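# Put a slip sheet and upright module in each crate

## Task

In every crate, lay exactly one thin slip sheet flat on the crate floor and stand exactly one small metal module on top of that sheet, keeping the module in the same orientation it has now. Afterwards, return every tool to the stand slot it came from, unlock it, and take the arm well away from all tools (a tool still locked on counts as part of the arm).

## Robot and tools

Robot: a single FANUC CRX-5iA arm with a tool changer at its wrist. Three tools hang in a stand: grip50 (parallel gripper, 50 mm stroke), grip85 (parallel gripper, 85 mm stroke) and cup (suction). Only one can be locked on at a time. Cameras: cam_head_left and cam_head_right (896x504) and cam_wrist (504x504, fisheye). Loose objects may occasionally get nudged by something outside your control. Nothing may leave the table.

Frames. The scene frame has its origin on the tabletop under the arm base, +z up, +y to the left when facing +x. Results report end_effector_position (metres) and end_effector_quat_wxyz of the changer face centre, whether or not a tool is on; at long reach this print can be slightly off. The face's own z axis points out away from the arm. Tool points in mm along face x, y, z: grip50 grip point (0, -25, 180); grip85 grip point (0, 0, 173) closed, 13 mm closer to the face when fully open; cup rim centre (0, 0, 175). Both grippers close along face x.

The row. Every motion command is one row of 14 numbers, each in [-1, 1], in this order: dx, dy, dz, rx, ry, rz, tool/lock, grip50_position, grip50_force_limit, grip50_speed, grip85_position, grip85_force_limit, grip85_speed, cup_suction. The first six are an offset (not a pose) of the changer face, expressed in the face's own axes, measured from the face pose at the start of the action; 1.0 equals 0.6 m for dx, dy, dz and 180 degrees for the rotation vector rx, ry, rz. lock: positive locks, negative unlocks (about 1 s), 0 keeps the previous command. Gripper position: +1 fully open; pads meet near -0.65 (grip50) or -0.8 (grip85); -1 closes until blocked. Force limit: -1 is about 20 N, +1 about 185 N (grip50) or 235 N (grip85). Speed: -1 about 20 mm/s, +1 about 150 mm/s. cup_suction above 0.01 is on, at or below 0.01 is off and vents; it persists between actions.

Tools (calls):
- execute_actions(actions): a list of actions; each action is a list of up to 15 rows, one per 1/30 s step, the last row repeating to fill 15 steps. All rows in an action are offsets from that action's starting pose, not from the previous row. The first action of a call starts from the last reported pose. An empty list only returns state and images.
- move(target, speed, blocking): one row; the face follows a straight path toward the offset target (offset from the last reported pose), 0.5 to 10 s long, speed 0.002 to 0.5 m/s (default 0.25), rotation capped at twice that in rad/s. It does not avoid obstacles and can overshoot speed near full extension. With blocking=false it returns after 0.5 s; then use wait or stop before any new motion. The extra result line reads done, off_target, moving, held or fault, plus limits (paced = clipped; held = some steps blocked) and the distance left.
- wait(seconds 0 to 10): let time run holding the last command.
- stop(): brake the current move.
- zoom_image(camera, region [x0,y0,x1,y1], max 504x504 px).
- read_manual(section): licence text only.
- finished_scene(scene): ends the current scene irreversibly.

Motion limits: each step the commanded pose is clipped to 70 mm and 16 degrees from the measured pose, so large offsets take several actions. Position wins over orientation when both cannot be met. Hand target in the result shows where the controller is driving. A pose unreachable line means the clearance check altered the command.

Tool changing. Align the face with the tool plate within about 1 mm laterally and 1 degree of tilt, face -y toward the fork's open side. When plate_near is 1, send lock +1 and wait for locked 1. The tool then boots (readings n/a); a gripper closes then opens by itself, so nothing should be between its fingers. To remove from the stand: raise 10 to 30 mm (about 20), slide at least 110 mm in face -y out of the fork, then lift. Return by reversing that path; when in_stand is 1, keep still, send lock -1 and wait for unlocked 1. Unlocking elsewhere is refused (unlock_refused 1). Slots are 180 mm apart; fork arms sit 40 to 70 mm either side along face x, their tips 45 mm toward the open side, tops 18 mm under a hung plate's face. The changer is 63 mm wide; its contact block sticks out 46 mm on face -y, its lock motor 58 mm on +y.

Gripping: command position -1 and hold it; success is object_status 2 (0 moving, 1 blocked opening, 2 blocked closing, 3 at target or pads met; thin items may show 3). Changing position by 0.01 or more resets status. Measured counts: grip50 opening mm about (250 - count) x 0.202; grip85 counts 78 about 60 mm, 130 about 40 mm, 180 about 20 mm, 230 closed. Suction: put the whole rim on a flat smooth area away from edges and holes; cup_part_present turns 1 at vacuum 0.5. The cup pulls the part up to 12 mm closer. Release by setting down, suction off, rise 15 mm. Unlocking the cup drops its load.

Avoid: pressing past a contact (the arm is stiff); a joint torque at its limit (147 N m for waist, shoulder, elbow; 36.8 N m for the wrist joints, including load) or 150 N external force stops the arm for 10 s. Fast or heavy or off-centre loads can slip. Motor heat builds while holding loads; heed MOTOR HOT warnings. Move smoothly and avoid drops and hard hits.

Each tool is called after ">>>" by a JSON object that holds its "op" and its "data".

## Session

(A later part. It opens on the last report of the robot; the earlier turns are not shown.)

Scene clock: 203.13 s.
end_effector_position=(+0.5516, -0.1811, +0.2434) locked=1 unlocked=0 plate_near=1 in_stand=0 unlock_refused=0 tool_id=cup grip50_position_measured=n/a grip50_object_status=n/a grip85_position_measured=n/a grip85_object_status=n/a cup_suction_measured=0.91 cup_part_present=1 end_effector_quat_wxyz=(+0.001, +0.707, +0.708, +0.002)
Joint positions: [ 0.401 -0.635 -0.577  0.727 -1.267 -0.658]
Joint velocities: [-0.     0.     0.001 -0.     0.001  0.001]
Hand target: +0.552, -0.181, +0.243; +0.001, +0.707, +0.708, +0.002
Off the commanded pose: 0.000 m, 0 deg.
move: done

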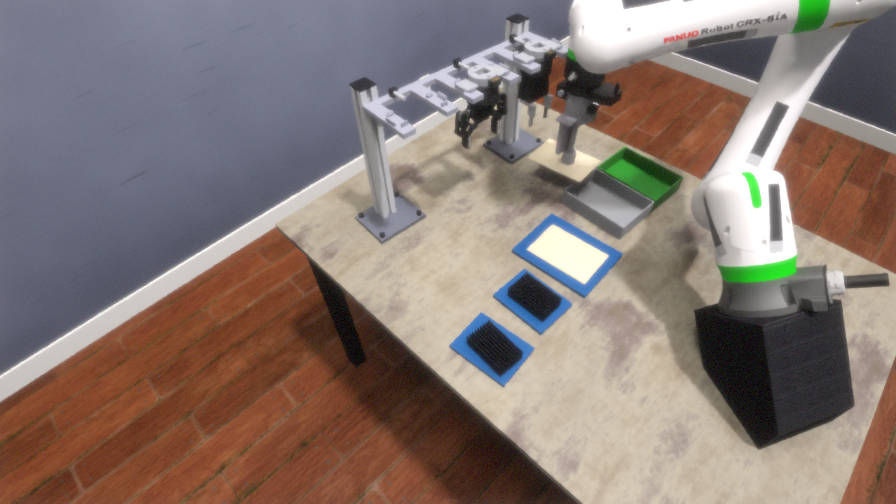

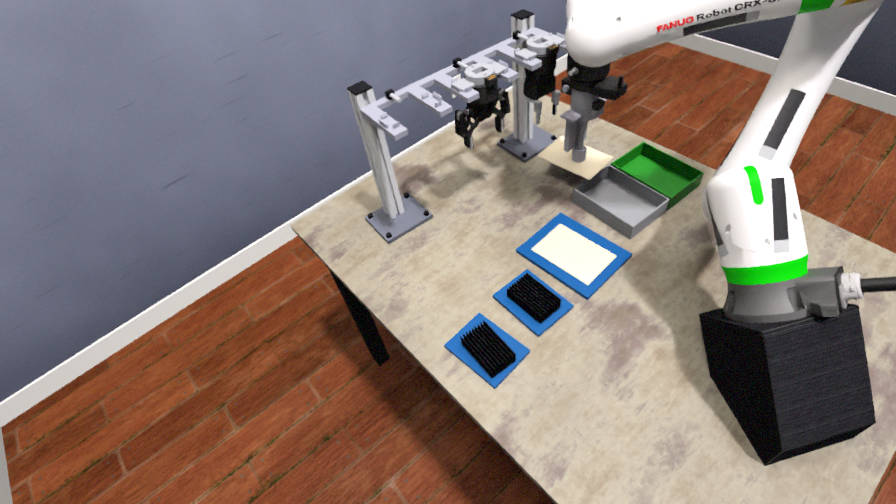

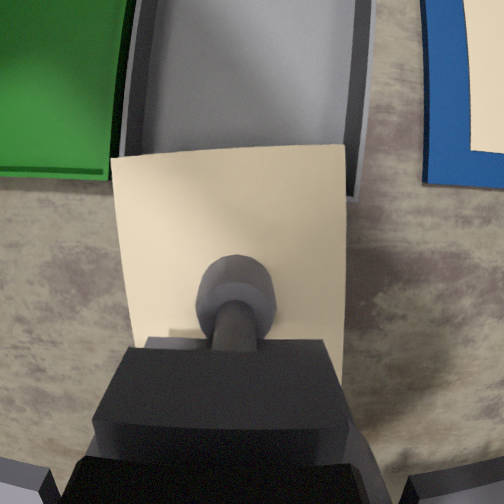

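>>> {"op": "move", "data": {"target": [0.012,-0.245,0,0,0,0.015,0,1,0,0,1,0,0,1], "speed": 0.12}}

Scene clock: 208.70 s.
end_effector_position=(+0.4047, -0.1747, +0.2421) locked=1 unlocked=0 plate_near=1 in_stand=0 unlock_refused=0 tool_id=cup grip50_position_measured=n/a grip50_object_status=n/a grip85_position_measured=n/a grip85_object_status=n/a cup_suction_measured=0.91 cup_part_present=1 end_effector_quat_wxyz=(+0.000, +0.723, +0.690, +0.002)
Joint positions: [ 1.092 -1.144 -0.948  0.823 -1.848 -1.098]
Joint velocities: [ 0.076 -0.022 -0.005  0.008 -0.063 -0.038]
Hand target: +0.405, -0.175, +0.242; +0.000, +0.723, +0.690, +0.002
Off the commanded pose: 0.001 m, 0 deg.
move: done

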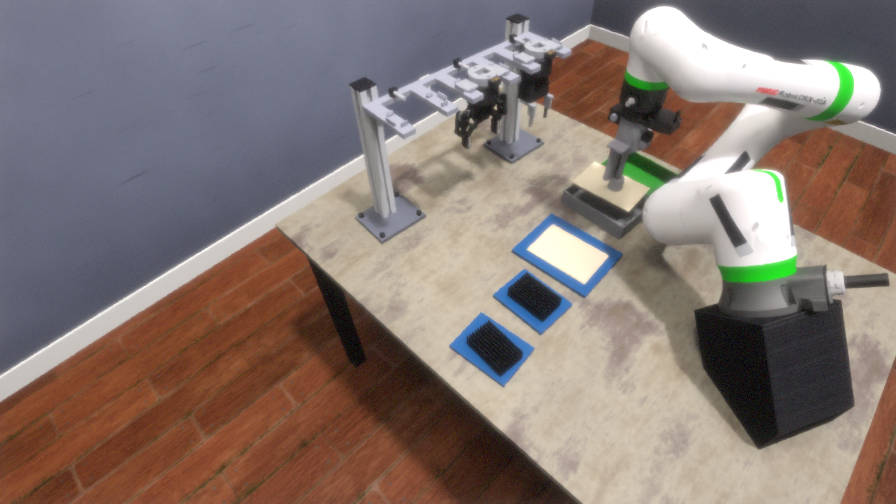

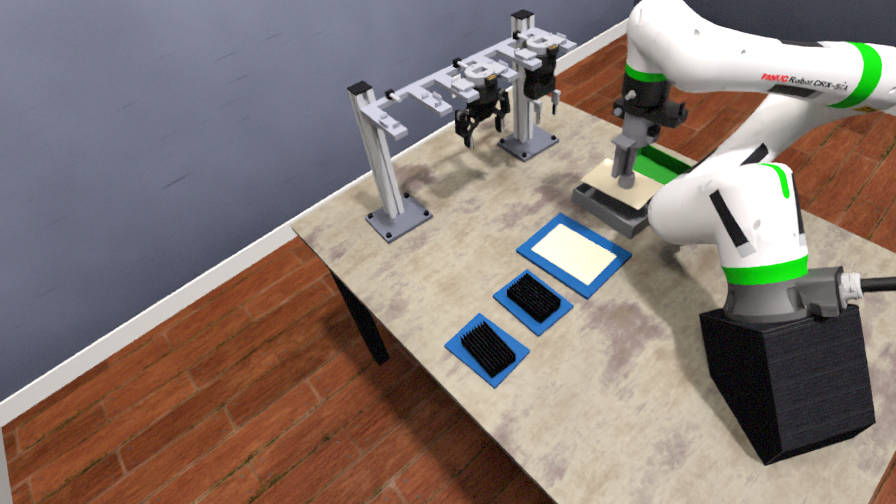

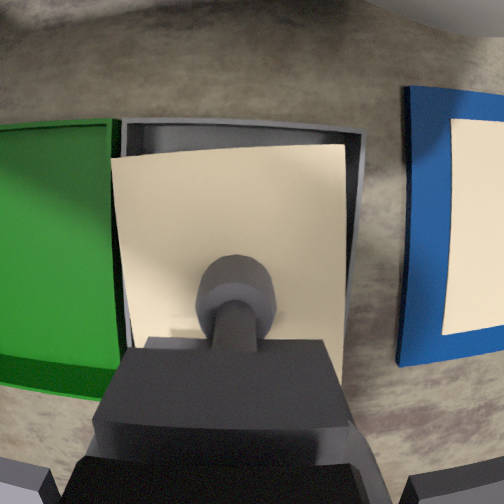

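>>> {"op": "move", "data": {"target": [0.003,0,0.055,0,0,0.025,0,1,0,0,1,0,0,1], "speed": 0.05}}

Scene clock: 212.23 s.
end_effector_position=(+0.4049, -0.1727, +0.2095) locked=1 unlocked=0 plate_near=1 in_stand=0 unlock_refused=0 tool_id=cup grip50_position_measured=n/a grip50_object_status=n/a grip85_position_measured=n/a grip85_object_status=n/a cup_suction_measured=0.91 cup_part_present=1 end_effector_quat_wxyz=(+0.001, +0.750, +0.662, +0.002)
Joint positions: [ 0.692 -1.048 -0.986  0.787 -1.469 -0.997]
Joint velocities: [-0.002  0.002  0.001 -0.001  0.003  0.003]
Hand target: +0.405, -0.173, +0.209; +0.001, +0.750, +0.662, +0.002
Off the commanded pose: 0.000 m, 0 deg.
move: done

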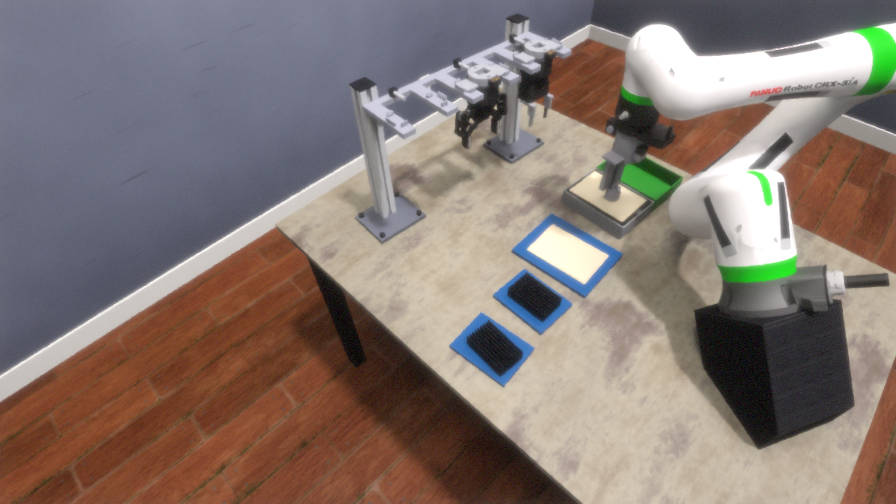

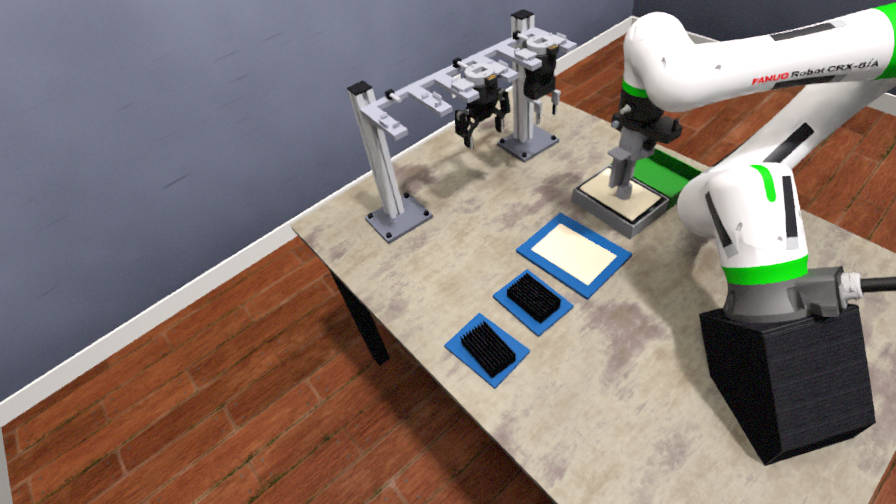

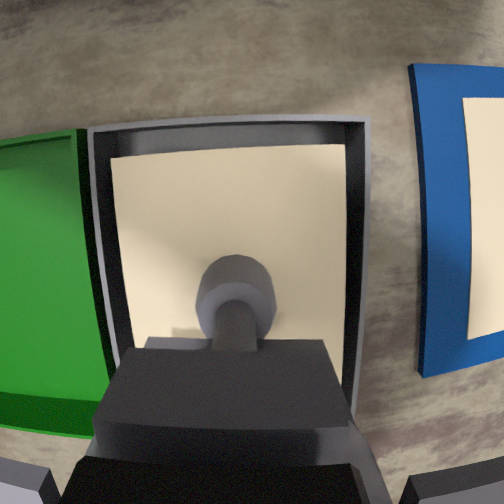

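>>> {"op": "move", "data": {"target": [0,-0.004,0.057,0,0,0,0,1,0,0,1,0,0,1], "speed": 0.03}}

>>> {"op": "execute_actions", "data": {"actions": [[[0,0,-0.005,0,0,0,0,1,0,0,1,0,0,0]],[[0,0,-0.008,0,0,0,0,1,0,0,1,0,0,0]]]}}

>>> {"op": "move", "data": {"target": [0,0.04,-0.08,0,0,0,0,1,0,0,1,0,0,0], "speed": 0.1}}

Scene clock: 217.40 s.
end_effector_position=(+0.4028, -0.1721, +0.1754) locked=1 unlocked=0 plate_near=1 in_stand=0 unlock_refused=0 tool_id=cup grip50_position_measured=n/a grip50_object_status=n/a grip85_position_measured=n/a grip85_object_status=n/a cup_suction_measured=0.91 cup_part_present=1 end_effector_quat_wxyz=(+0.001, +0.750, +0.662, +0.002)
Joint positions: [ 0.45  -0.965 -1.024  0.767 -1.213 -0.906]
Joint velocities: [-0.001  0.     0.    -0.001  0.001  0.001]
Hand target: +0.403, -0.172, +0.175; +0.001, +0.750, +0.662, +0.002
Off the commanded pose: 0.000 m, 0 deg.
move: done

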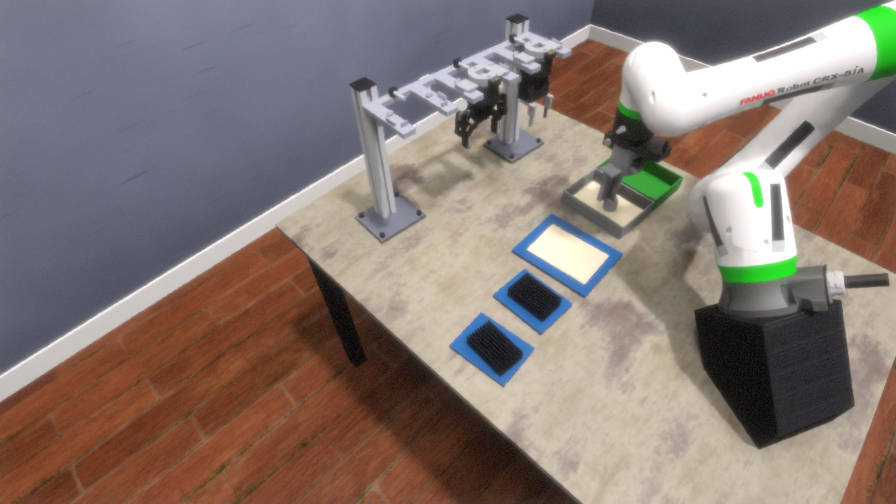

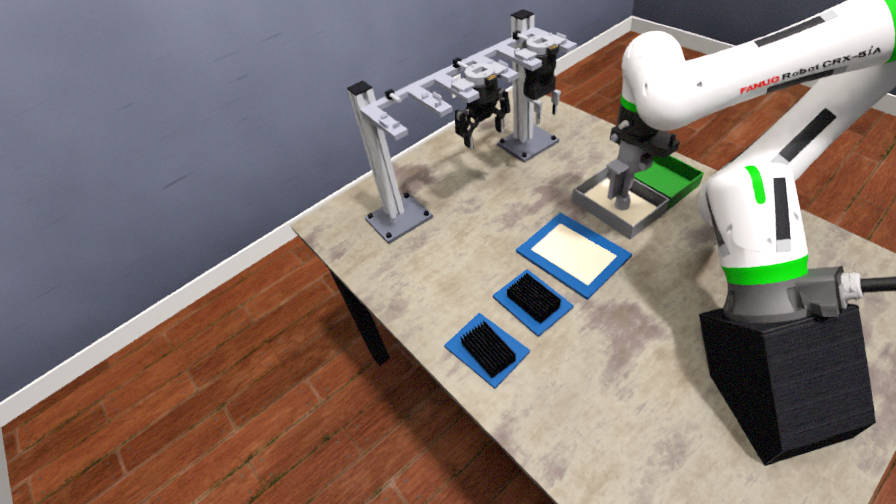

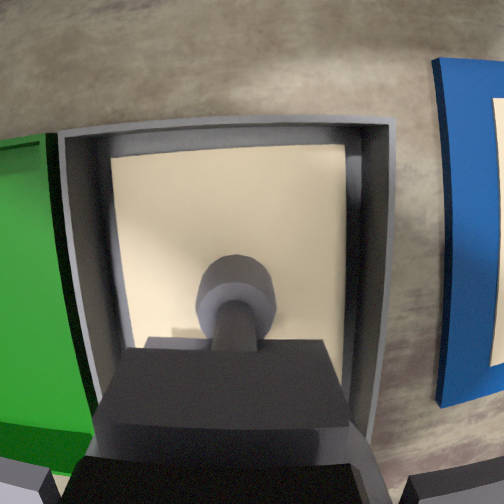

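Scene clock: 218.40 s.
end_effector_position=(+0.4027, -0.1722, +0.1832) locked=1 unlocked=0 plate_near=1 in_stand=0 unlock_refused=0 tool_id=cup grip50_position_measured=n/a grip50_object_status=n/a grip85_position_measured=n/a grip85_object_status=n/a cup_suction_measured=0.01 cup_part_present=0 end_effector_quat_wxyz=(+0.001, +0.750, +0.662, +0.002)
Joint positions: [ 0.501 -0.987 -1.017  0.77  -1.269 -0.923]
Joint velocities: [ 0.001 -0.001 -0.001 -0.     0.     0.001]
Hand target: +0.403, -0.172, +0.183; +0.001, +0.750, +0.662, +0.002
Off the commanded pose: 0.000 m, 0 deg.

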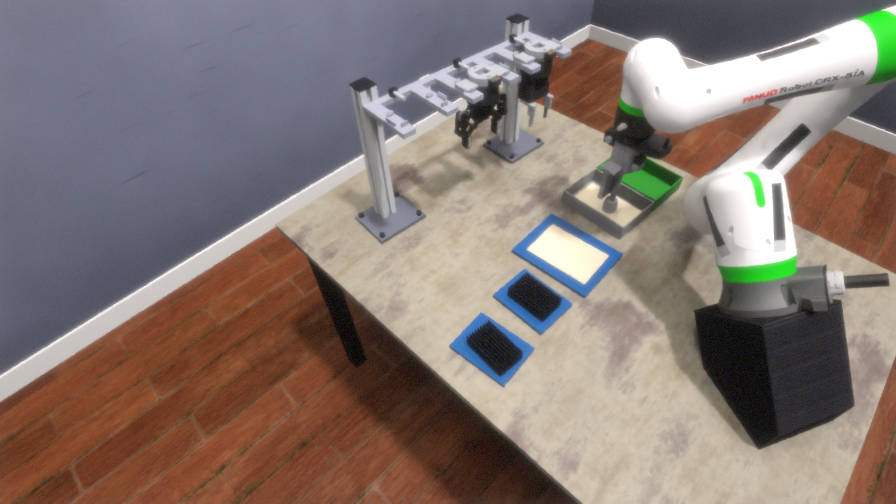

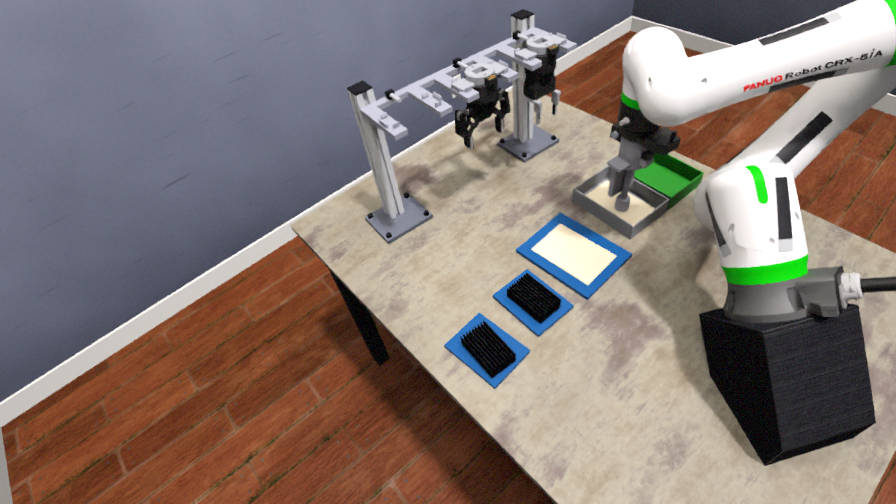

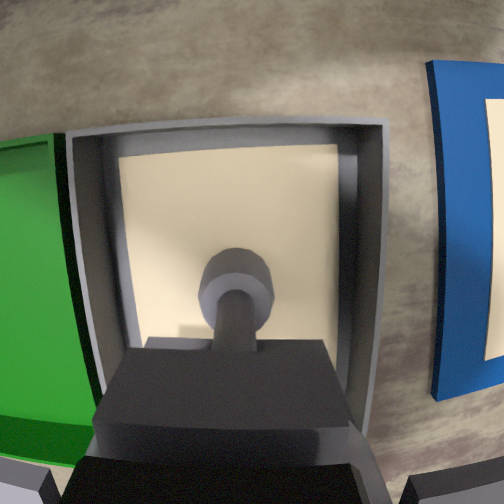

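Scene clock: 219.33 s.
end_effector_position=(+0.4263, -0.1754, +0.2311) locked=1 unlocked=0 plate_near=1 in_stand=0 unlock_refused=0 tool_id=cup grip50_position_measured=n/a grip50_object_status=n/a grip85_position_measured=n/a grip85_object_status=n/a cup_suction_measured=0.01 cup_part_present=0 end_effector_quat_wxyz=(+0.000, +0.750, +0.662, +0.002)
Joint positions: [ 0.731 -1.007 -0.91   0.79  -1.522 -0.999]
Joint velocities: [ 0.003 -0.    -0.002  0.001 -0.003 -0.002]
Hand target: +0.426, -0.175, +0.231; +0.000, +0.750, +0.662, +0.002
Off the commanded pose: 0.000 m, 0 deg.
move: done

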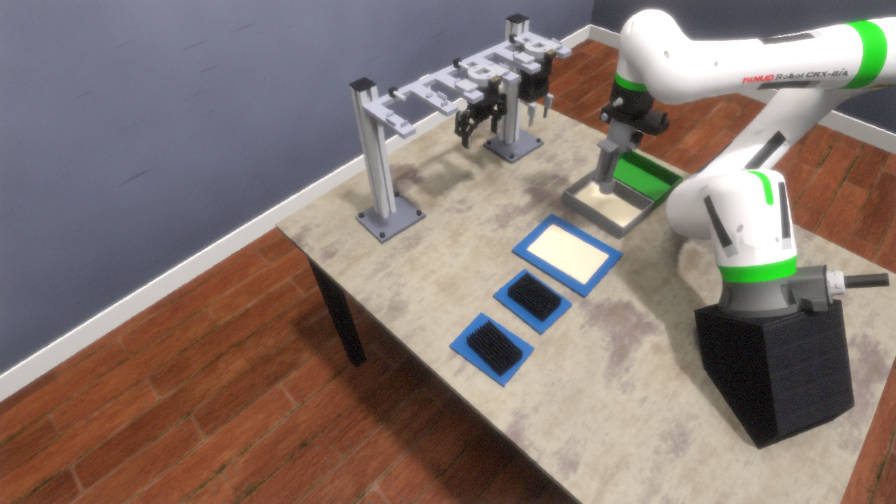

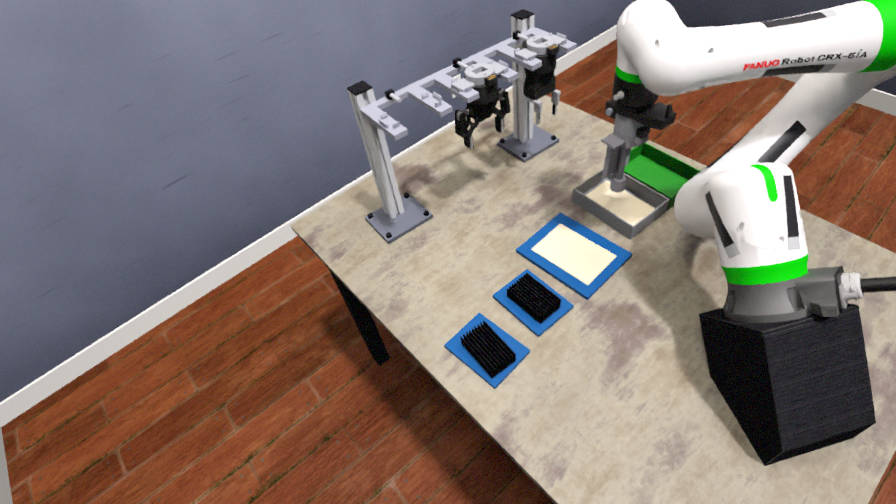

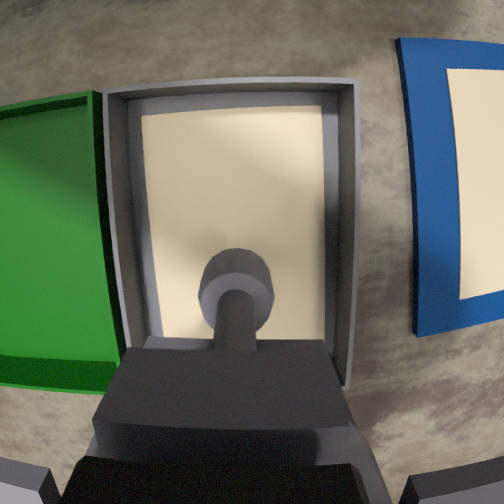

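>>> {"op": "move", "data": {"target": [0.331,-0.119,0.015,0,0,-0.0395,0,1,0,0,1,0,0,1], "speed": 0.18}}

>>> {"op": "move", "data": {"target": [0,0,0.068,0,0,0,0,1,0,0,1,0,0,1], "speed": 0.04}}

Scene clock: 223.33 s.
end_effector_position=(+0.3800, +0.0309, +0.2228) locked=1 unlocked=0 plate_near=1 in_stand=0 unlock_refused=0 tool_id=cup grip50_position_measured=n/a grip50_object_status=n/a grip85_position_measured=n/a grip85_object_status=n/a cup_suction_measured=0.01 cup_part_present=0 end_effector_quat_wxyz=(+0.000, +0.707, +0.707, +0.003)
Joint positions: [ 1.327 -0.625 -1.021  0.713 -1.58  -1.637]
Joint velocities: [-0.     0.001  0.001 -0.     0.     0.001]
Hand target: +0.380, +0.031, +0.223; +0.000, +0.707, +0.707, +0.003
Off the commanded pose: 0.001 m, 0 deg.
move: done

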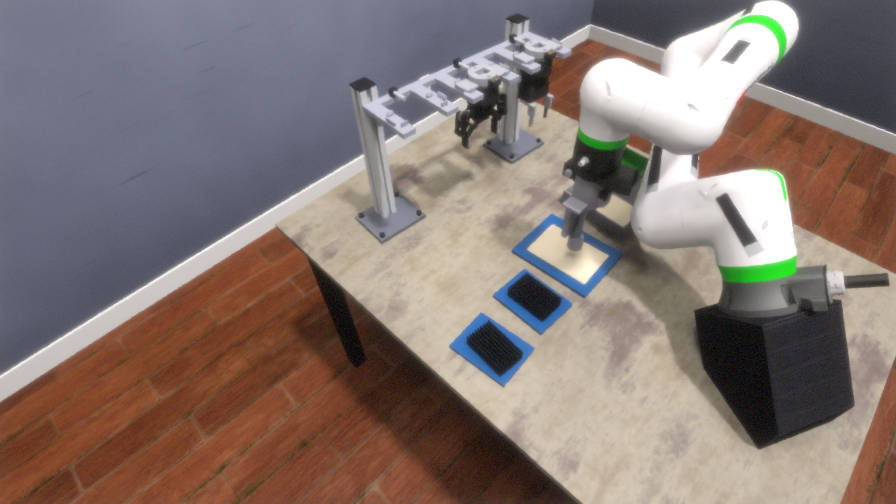

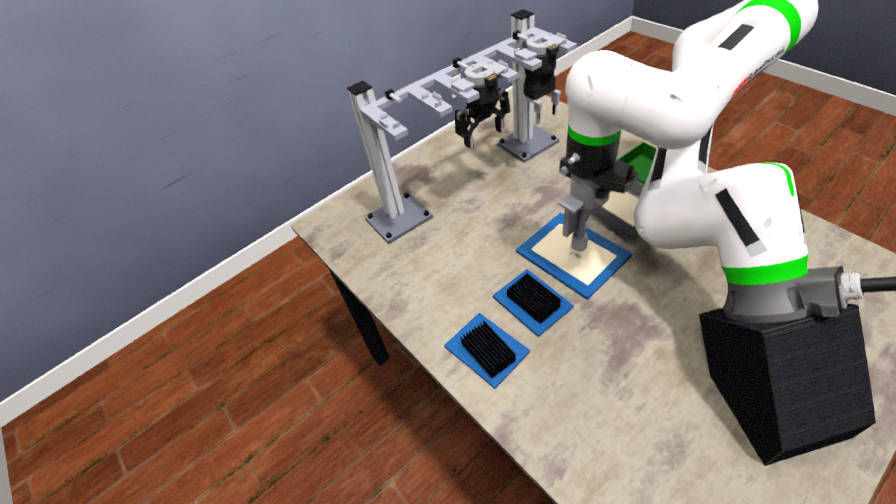

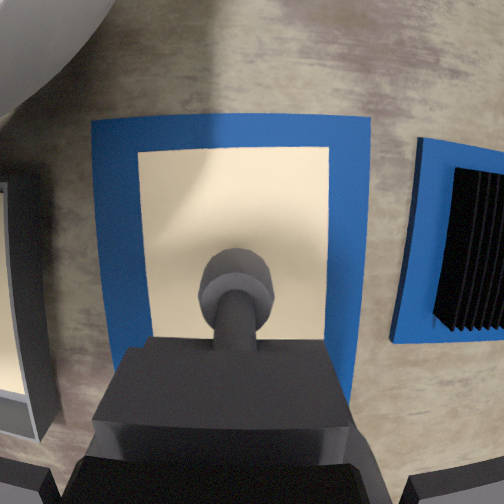

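Scene clock: 224.67 s.
end_effector_position=(+0.3802, +0.0311, +0.1820) locked=1 unlocked=0 plate_near=1 in_stand=0 unlock_refused=0 tool_id=cup grip50_position_measured=n/a grip50_object_status=n/a grip85_position_measured=n/a grip85_object_status=n/a cup_suction_measured=0.90 cup_part_present=1 end_effector_quat_wxyz=(+0.001, +0.707, +0.707, +0.003)
Joint positions: [ 1.151 -0.579 -1.082  0.786 -1.394 -1.592]
Joint velocities: [-0.001  0.    -0.    -0.     0.001  0.001]
Hand target: +0.380, +0.031, +0.182; +0.001, +0.707, +0.707, +0.003
Off the commanded pose: 0.000 m, 0 deg.
move: done

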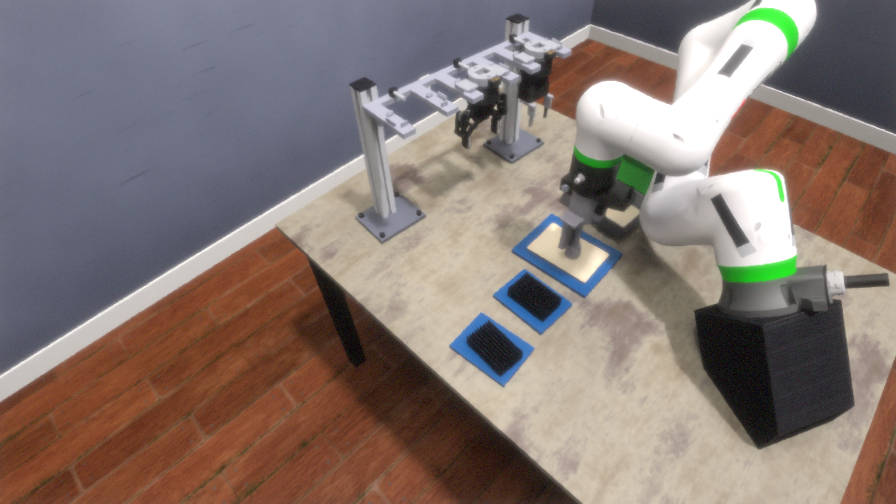

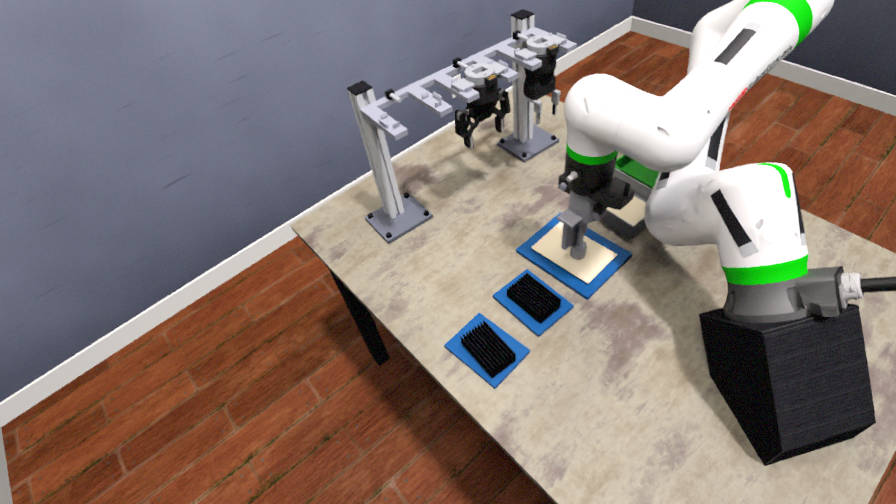

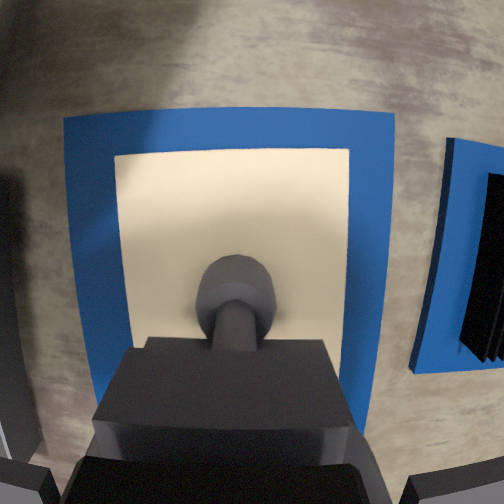

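>>> {"op": "move", "data": {"target": [0,0.04,-0.07,0,0,0,0,1,0,0,1,0,0,1], "speed": 0.12}}

>>> {"op": "move", "data": {"target": [-0.575,0.16,0,0,0,0,0,1,0,0,1,0,0,1], "speed": 0.18}}

>>> {"op": "move", "data": {"target": [0,-0.1,0,0,0,0,0,1,0,0,1,0,0,1], "speed": 0.08}}

Scene clock: 228.83 s.
end_effector_position=(+0.4040, +0.0309, +0.2241) locked=1 unlocked=0 plate_near=1 in_stand=0 unlock_refused=0 tool_id=cup grip50_position_measured=n/a grip50_object_status=n/a grip85_position_measured=n/a grip85_object_status=n/a cup_suction_measured=0.91 cup_part_present=1 end_effector_quat_wxyz=(+0.001, +0.707, +0.707, +0.003)
Joint positions: [ 1.224 -0.584 -0.974  0.751 -1.521 -1.561]
Joint velocities: [ 0.    -0.    -0.     0.     0.    -0.002]
Hand target: +0.404, +0.031, +0.224; +0.001, +0.707, +0.707, +0.003
Off the commanded pose: 0.000 m, 0 deg.
move: done

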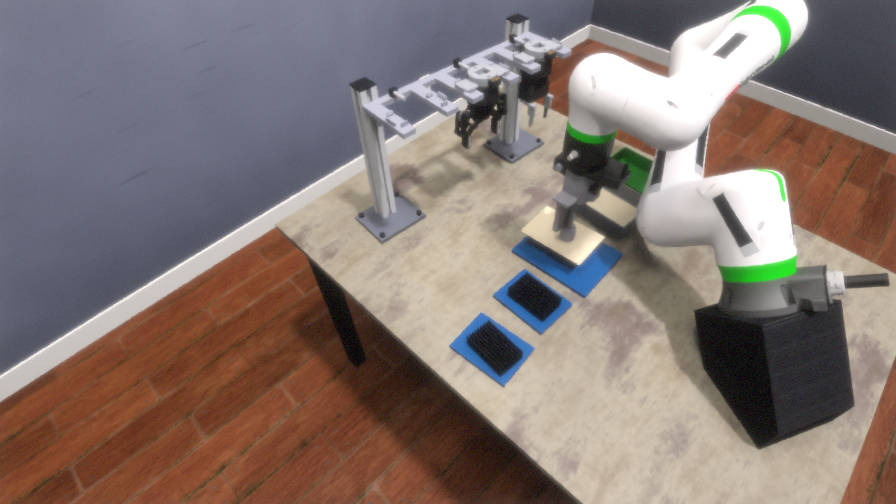

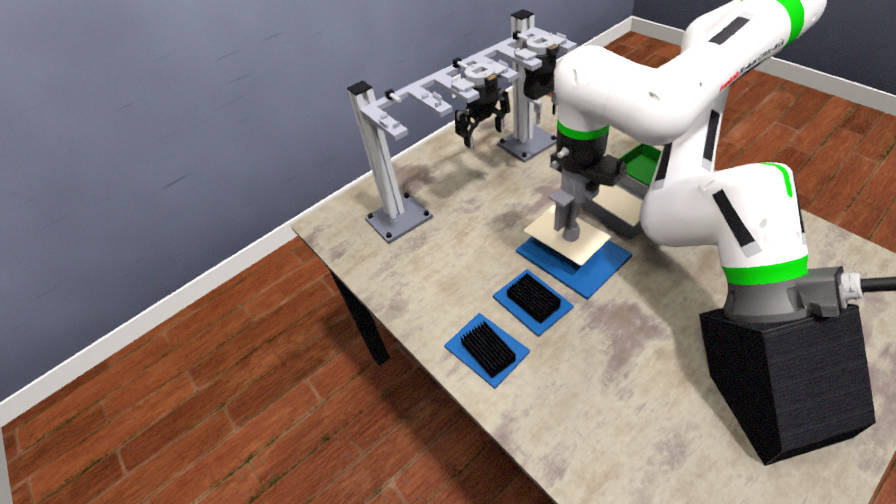

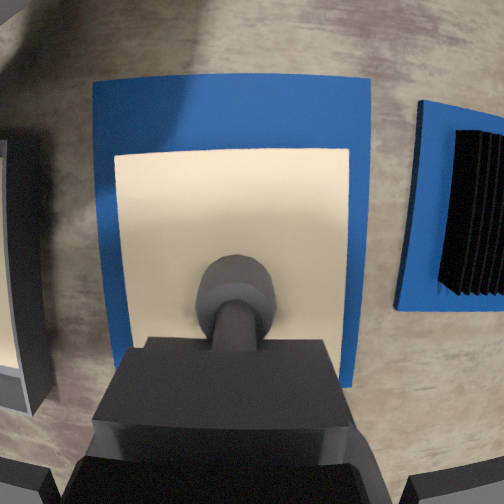

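Scene clock: 231.37 s.
end_effector_position=(+0.5004, -0.3137, +0.2237) locked=1 unlocked=0 plate_near=1 in_stand=0 unlock_refused=0 tool_id=cup grip50_position_measured=n/a grip50_object_status=n/a grip85_position_measured=n/a grip85_object_status=n/a cup_suction_measured=0.91 cup_part_present=1 end_effector_quat_wxyz=(+0.000, +0.707, +0.708, +0.002)
Joint positions: [-0.179 -0.667 -0.505  0.411 -1.035 -0.066]
Joint velocities: [ 0.    -0.001  0.    -0.001 -0.001  0.001]
Hand target: +0.500, -0.314, +0.224; +0.000, +0.707, +0.708, +0.002
Off the commanded pose: 0.001 m, 0 deg.
move: done

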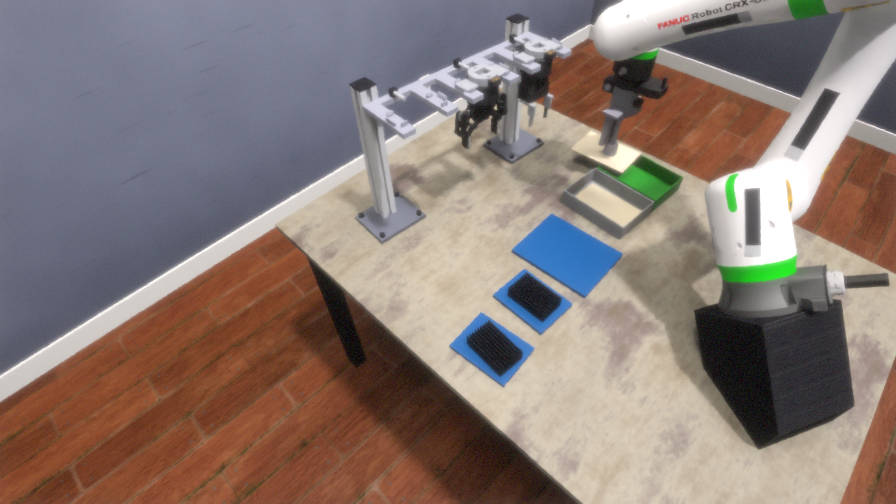

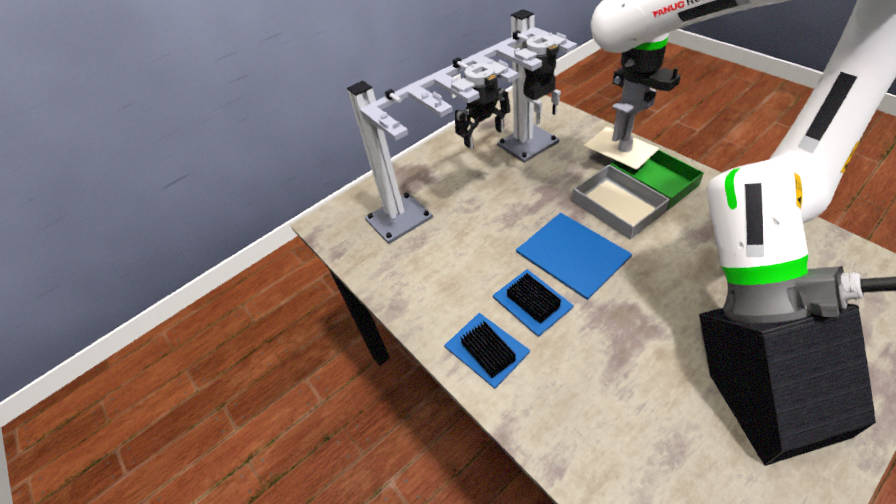

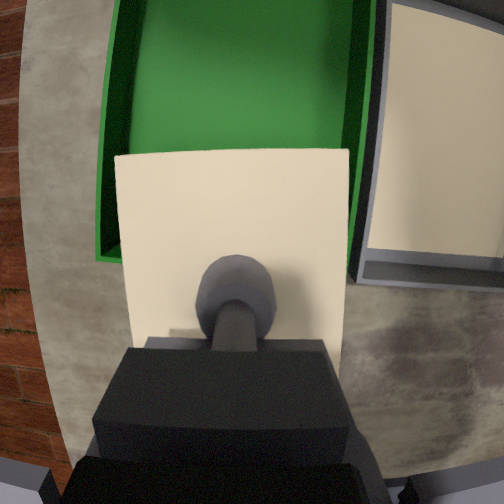

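Scene clock: 232.43 s.
end_effector_position=(+0.4404, -0.3138, +0.2234) locked=1 unlocked=0 plate_near=1 in_stand=0 unlock_refused=0 tool_id=cup grip50_position_measured=n/a grip50_object_status=n/a grip85_position_measured=n/a grip85_object_status=n/a cup_suction_measured=0.91 cup_part_present=1 end_effector_quat_wxyz=(+0.000, +0.707, +0.708, +0.002)
Joint positions: [-0.235 -0.796 -0.627  0.37  -1.019 -0.003]
Joint velocities: [-0.001  0.    -0.001  0.     0.001  0.   ]
Hand target: +0.440, -0.314, +0.223; +0.000, +0.707, +0.708, +0.002
Off the commanded pose: 0.000 m, 0 deg.
move: done

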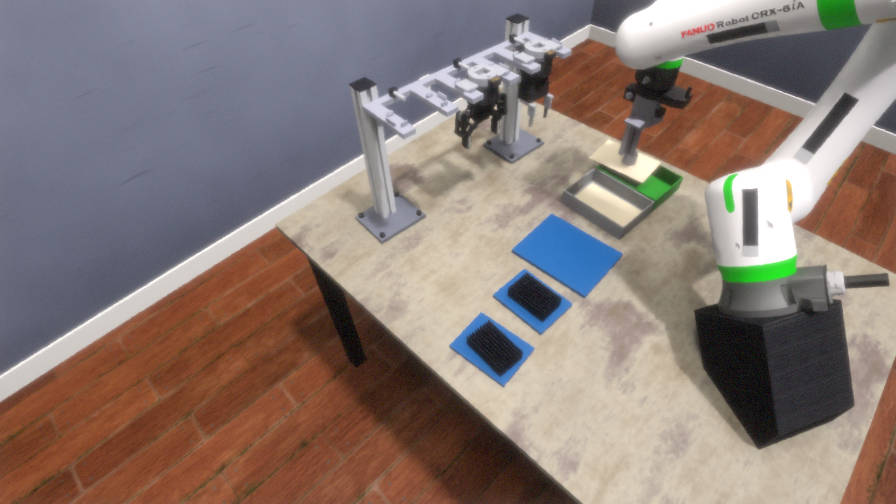

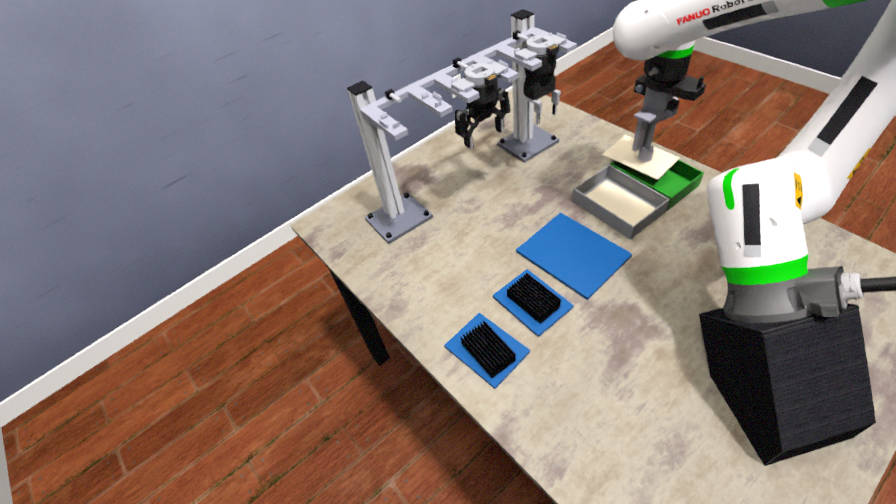

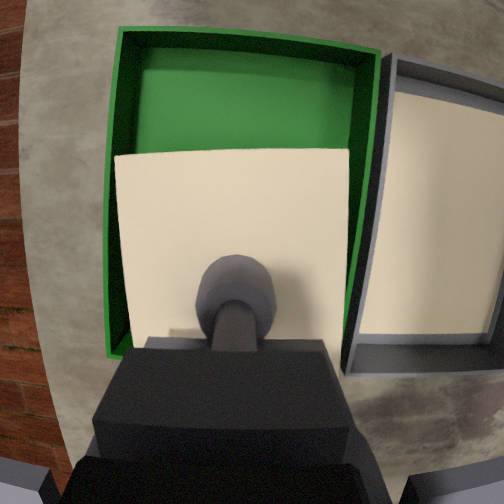

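>>> {"op": "move", "data": {"target": [0,-0.08,0.022,0,0,0.03,0,1,0,0,1,0,0,1], "speed": 0.06}}

Scene clock: 235.80 s.
end_effector_position=(+0.3925, -0.3138, +0.2100) locked=1 unlocked=0 plate_near=1 in_stand=0 unlock_refused=0 tool_id=cup grip50_position_measured=n/a grip50_object_status=n/a grip85_position_measured=n/a grip85_object_status=n/a cup_suction_measured=0.91 cup_part_present=1 end_effector_quat_wxyz=(+0.000, +0.739, +0.674, +0.002)
Joint positions: [-0.333 -0.864 -0.719  0.299 -0.965  0.003]
Joint velocities: [ 0.001 -0.     0.    -0.     0.001  0.   ]
Hand target: +0.393, -0.314, +0.210; +0.000, +0.739, +0.674, +0.002
Off the commanded pose: 0.000 m, 0 deg.
move: done

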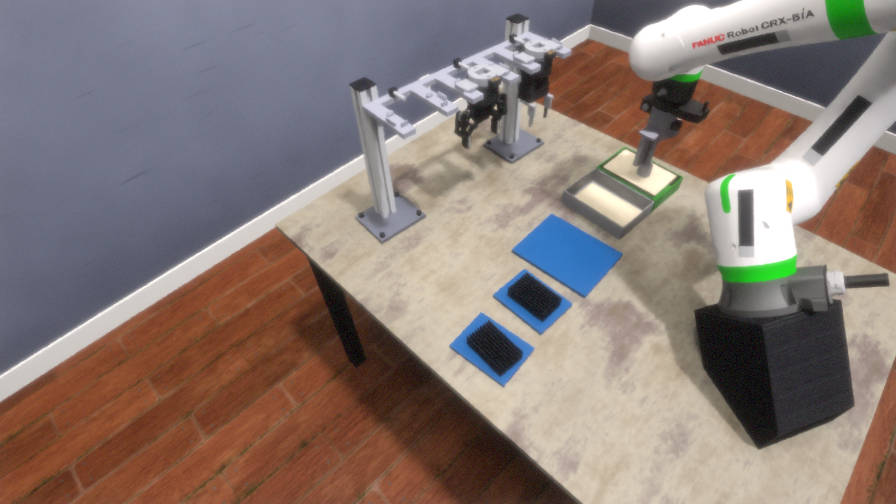

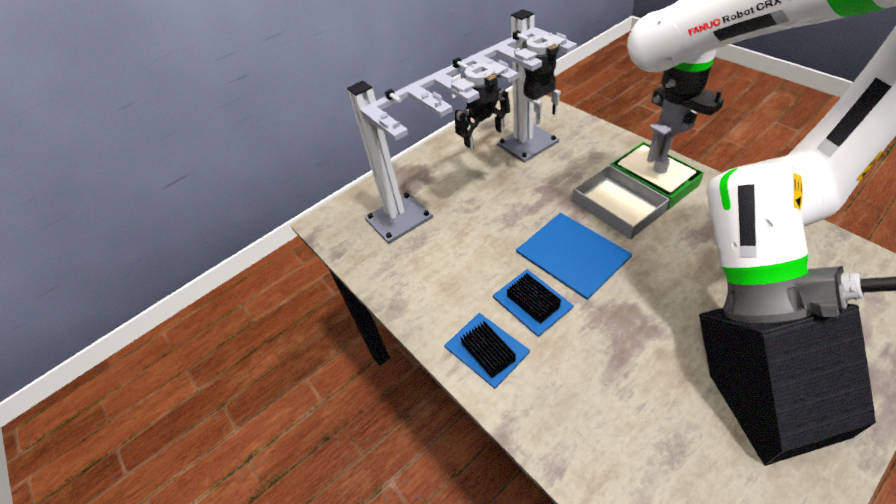

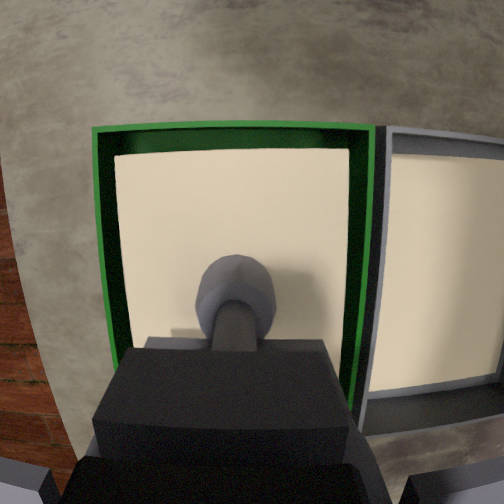

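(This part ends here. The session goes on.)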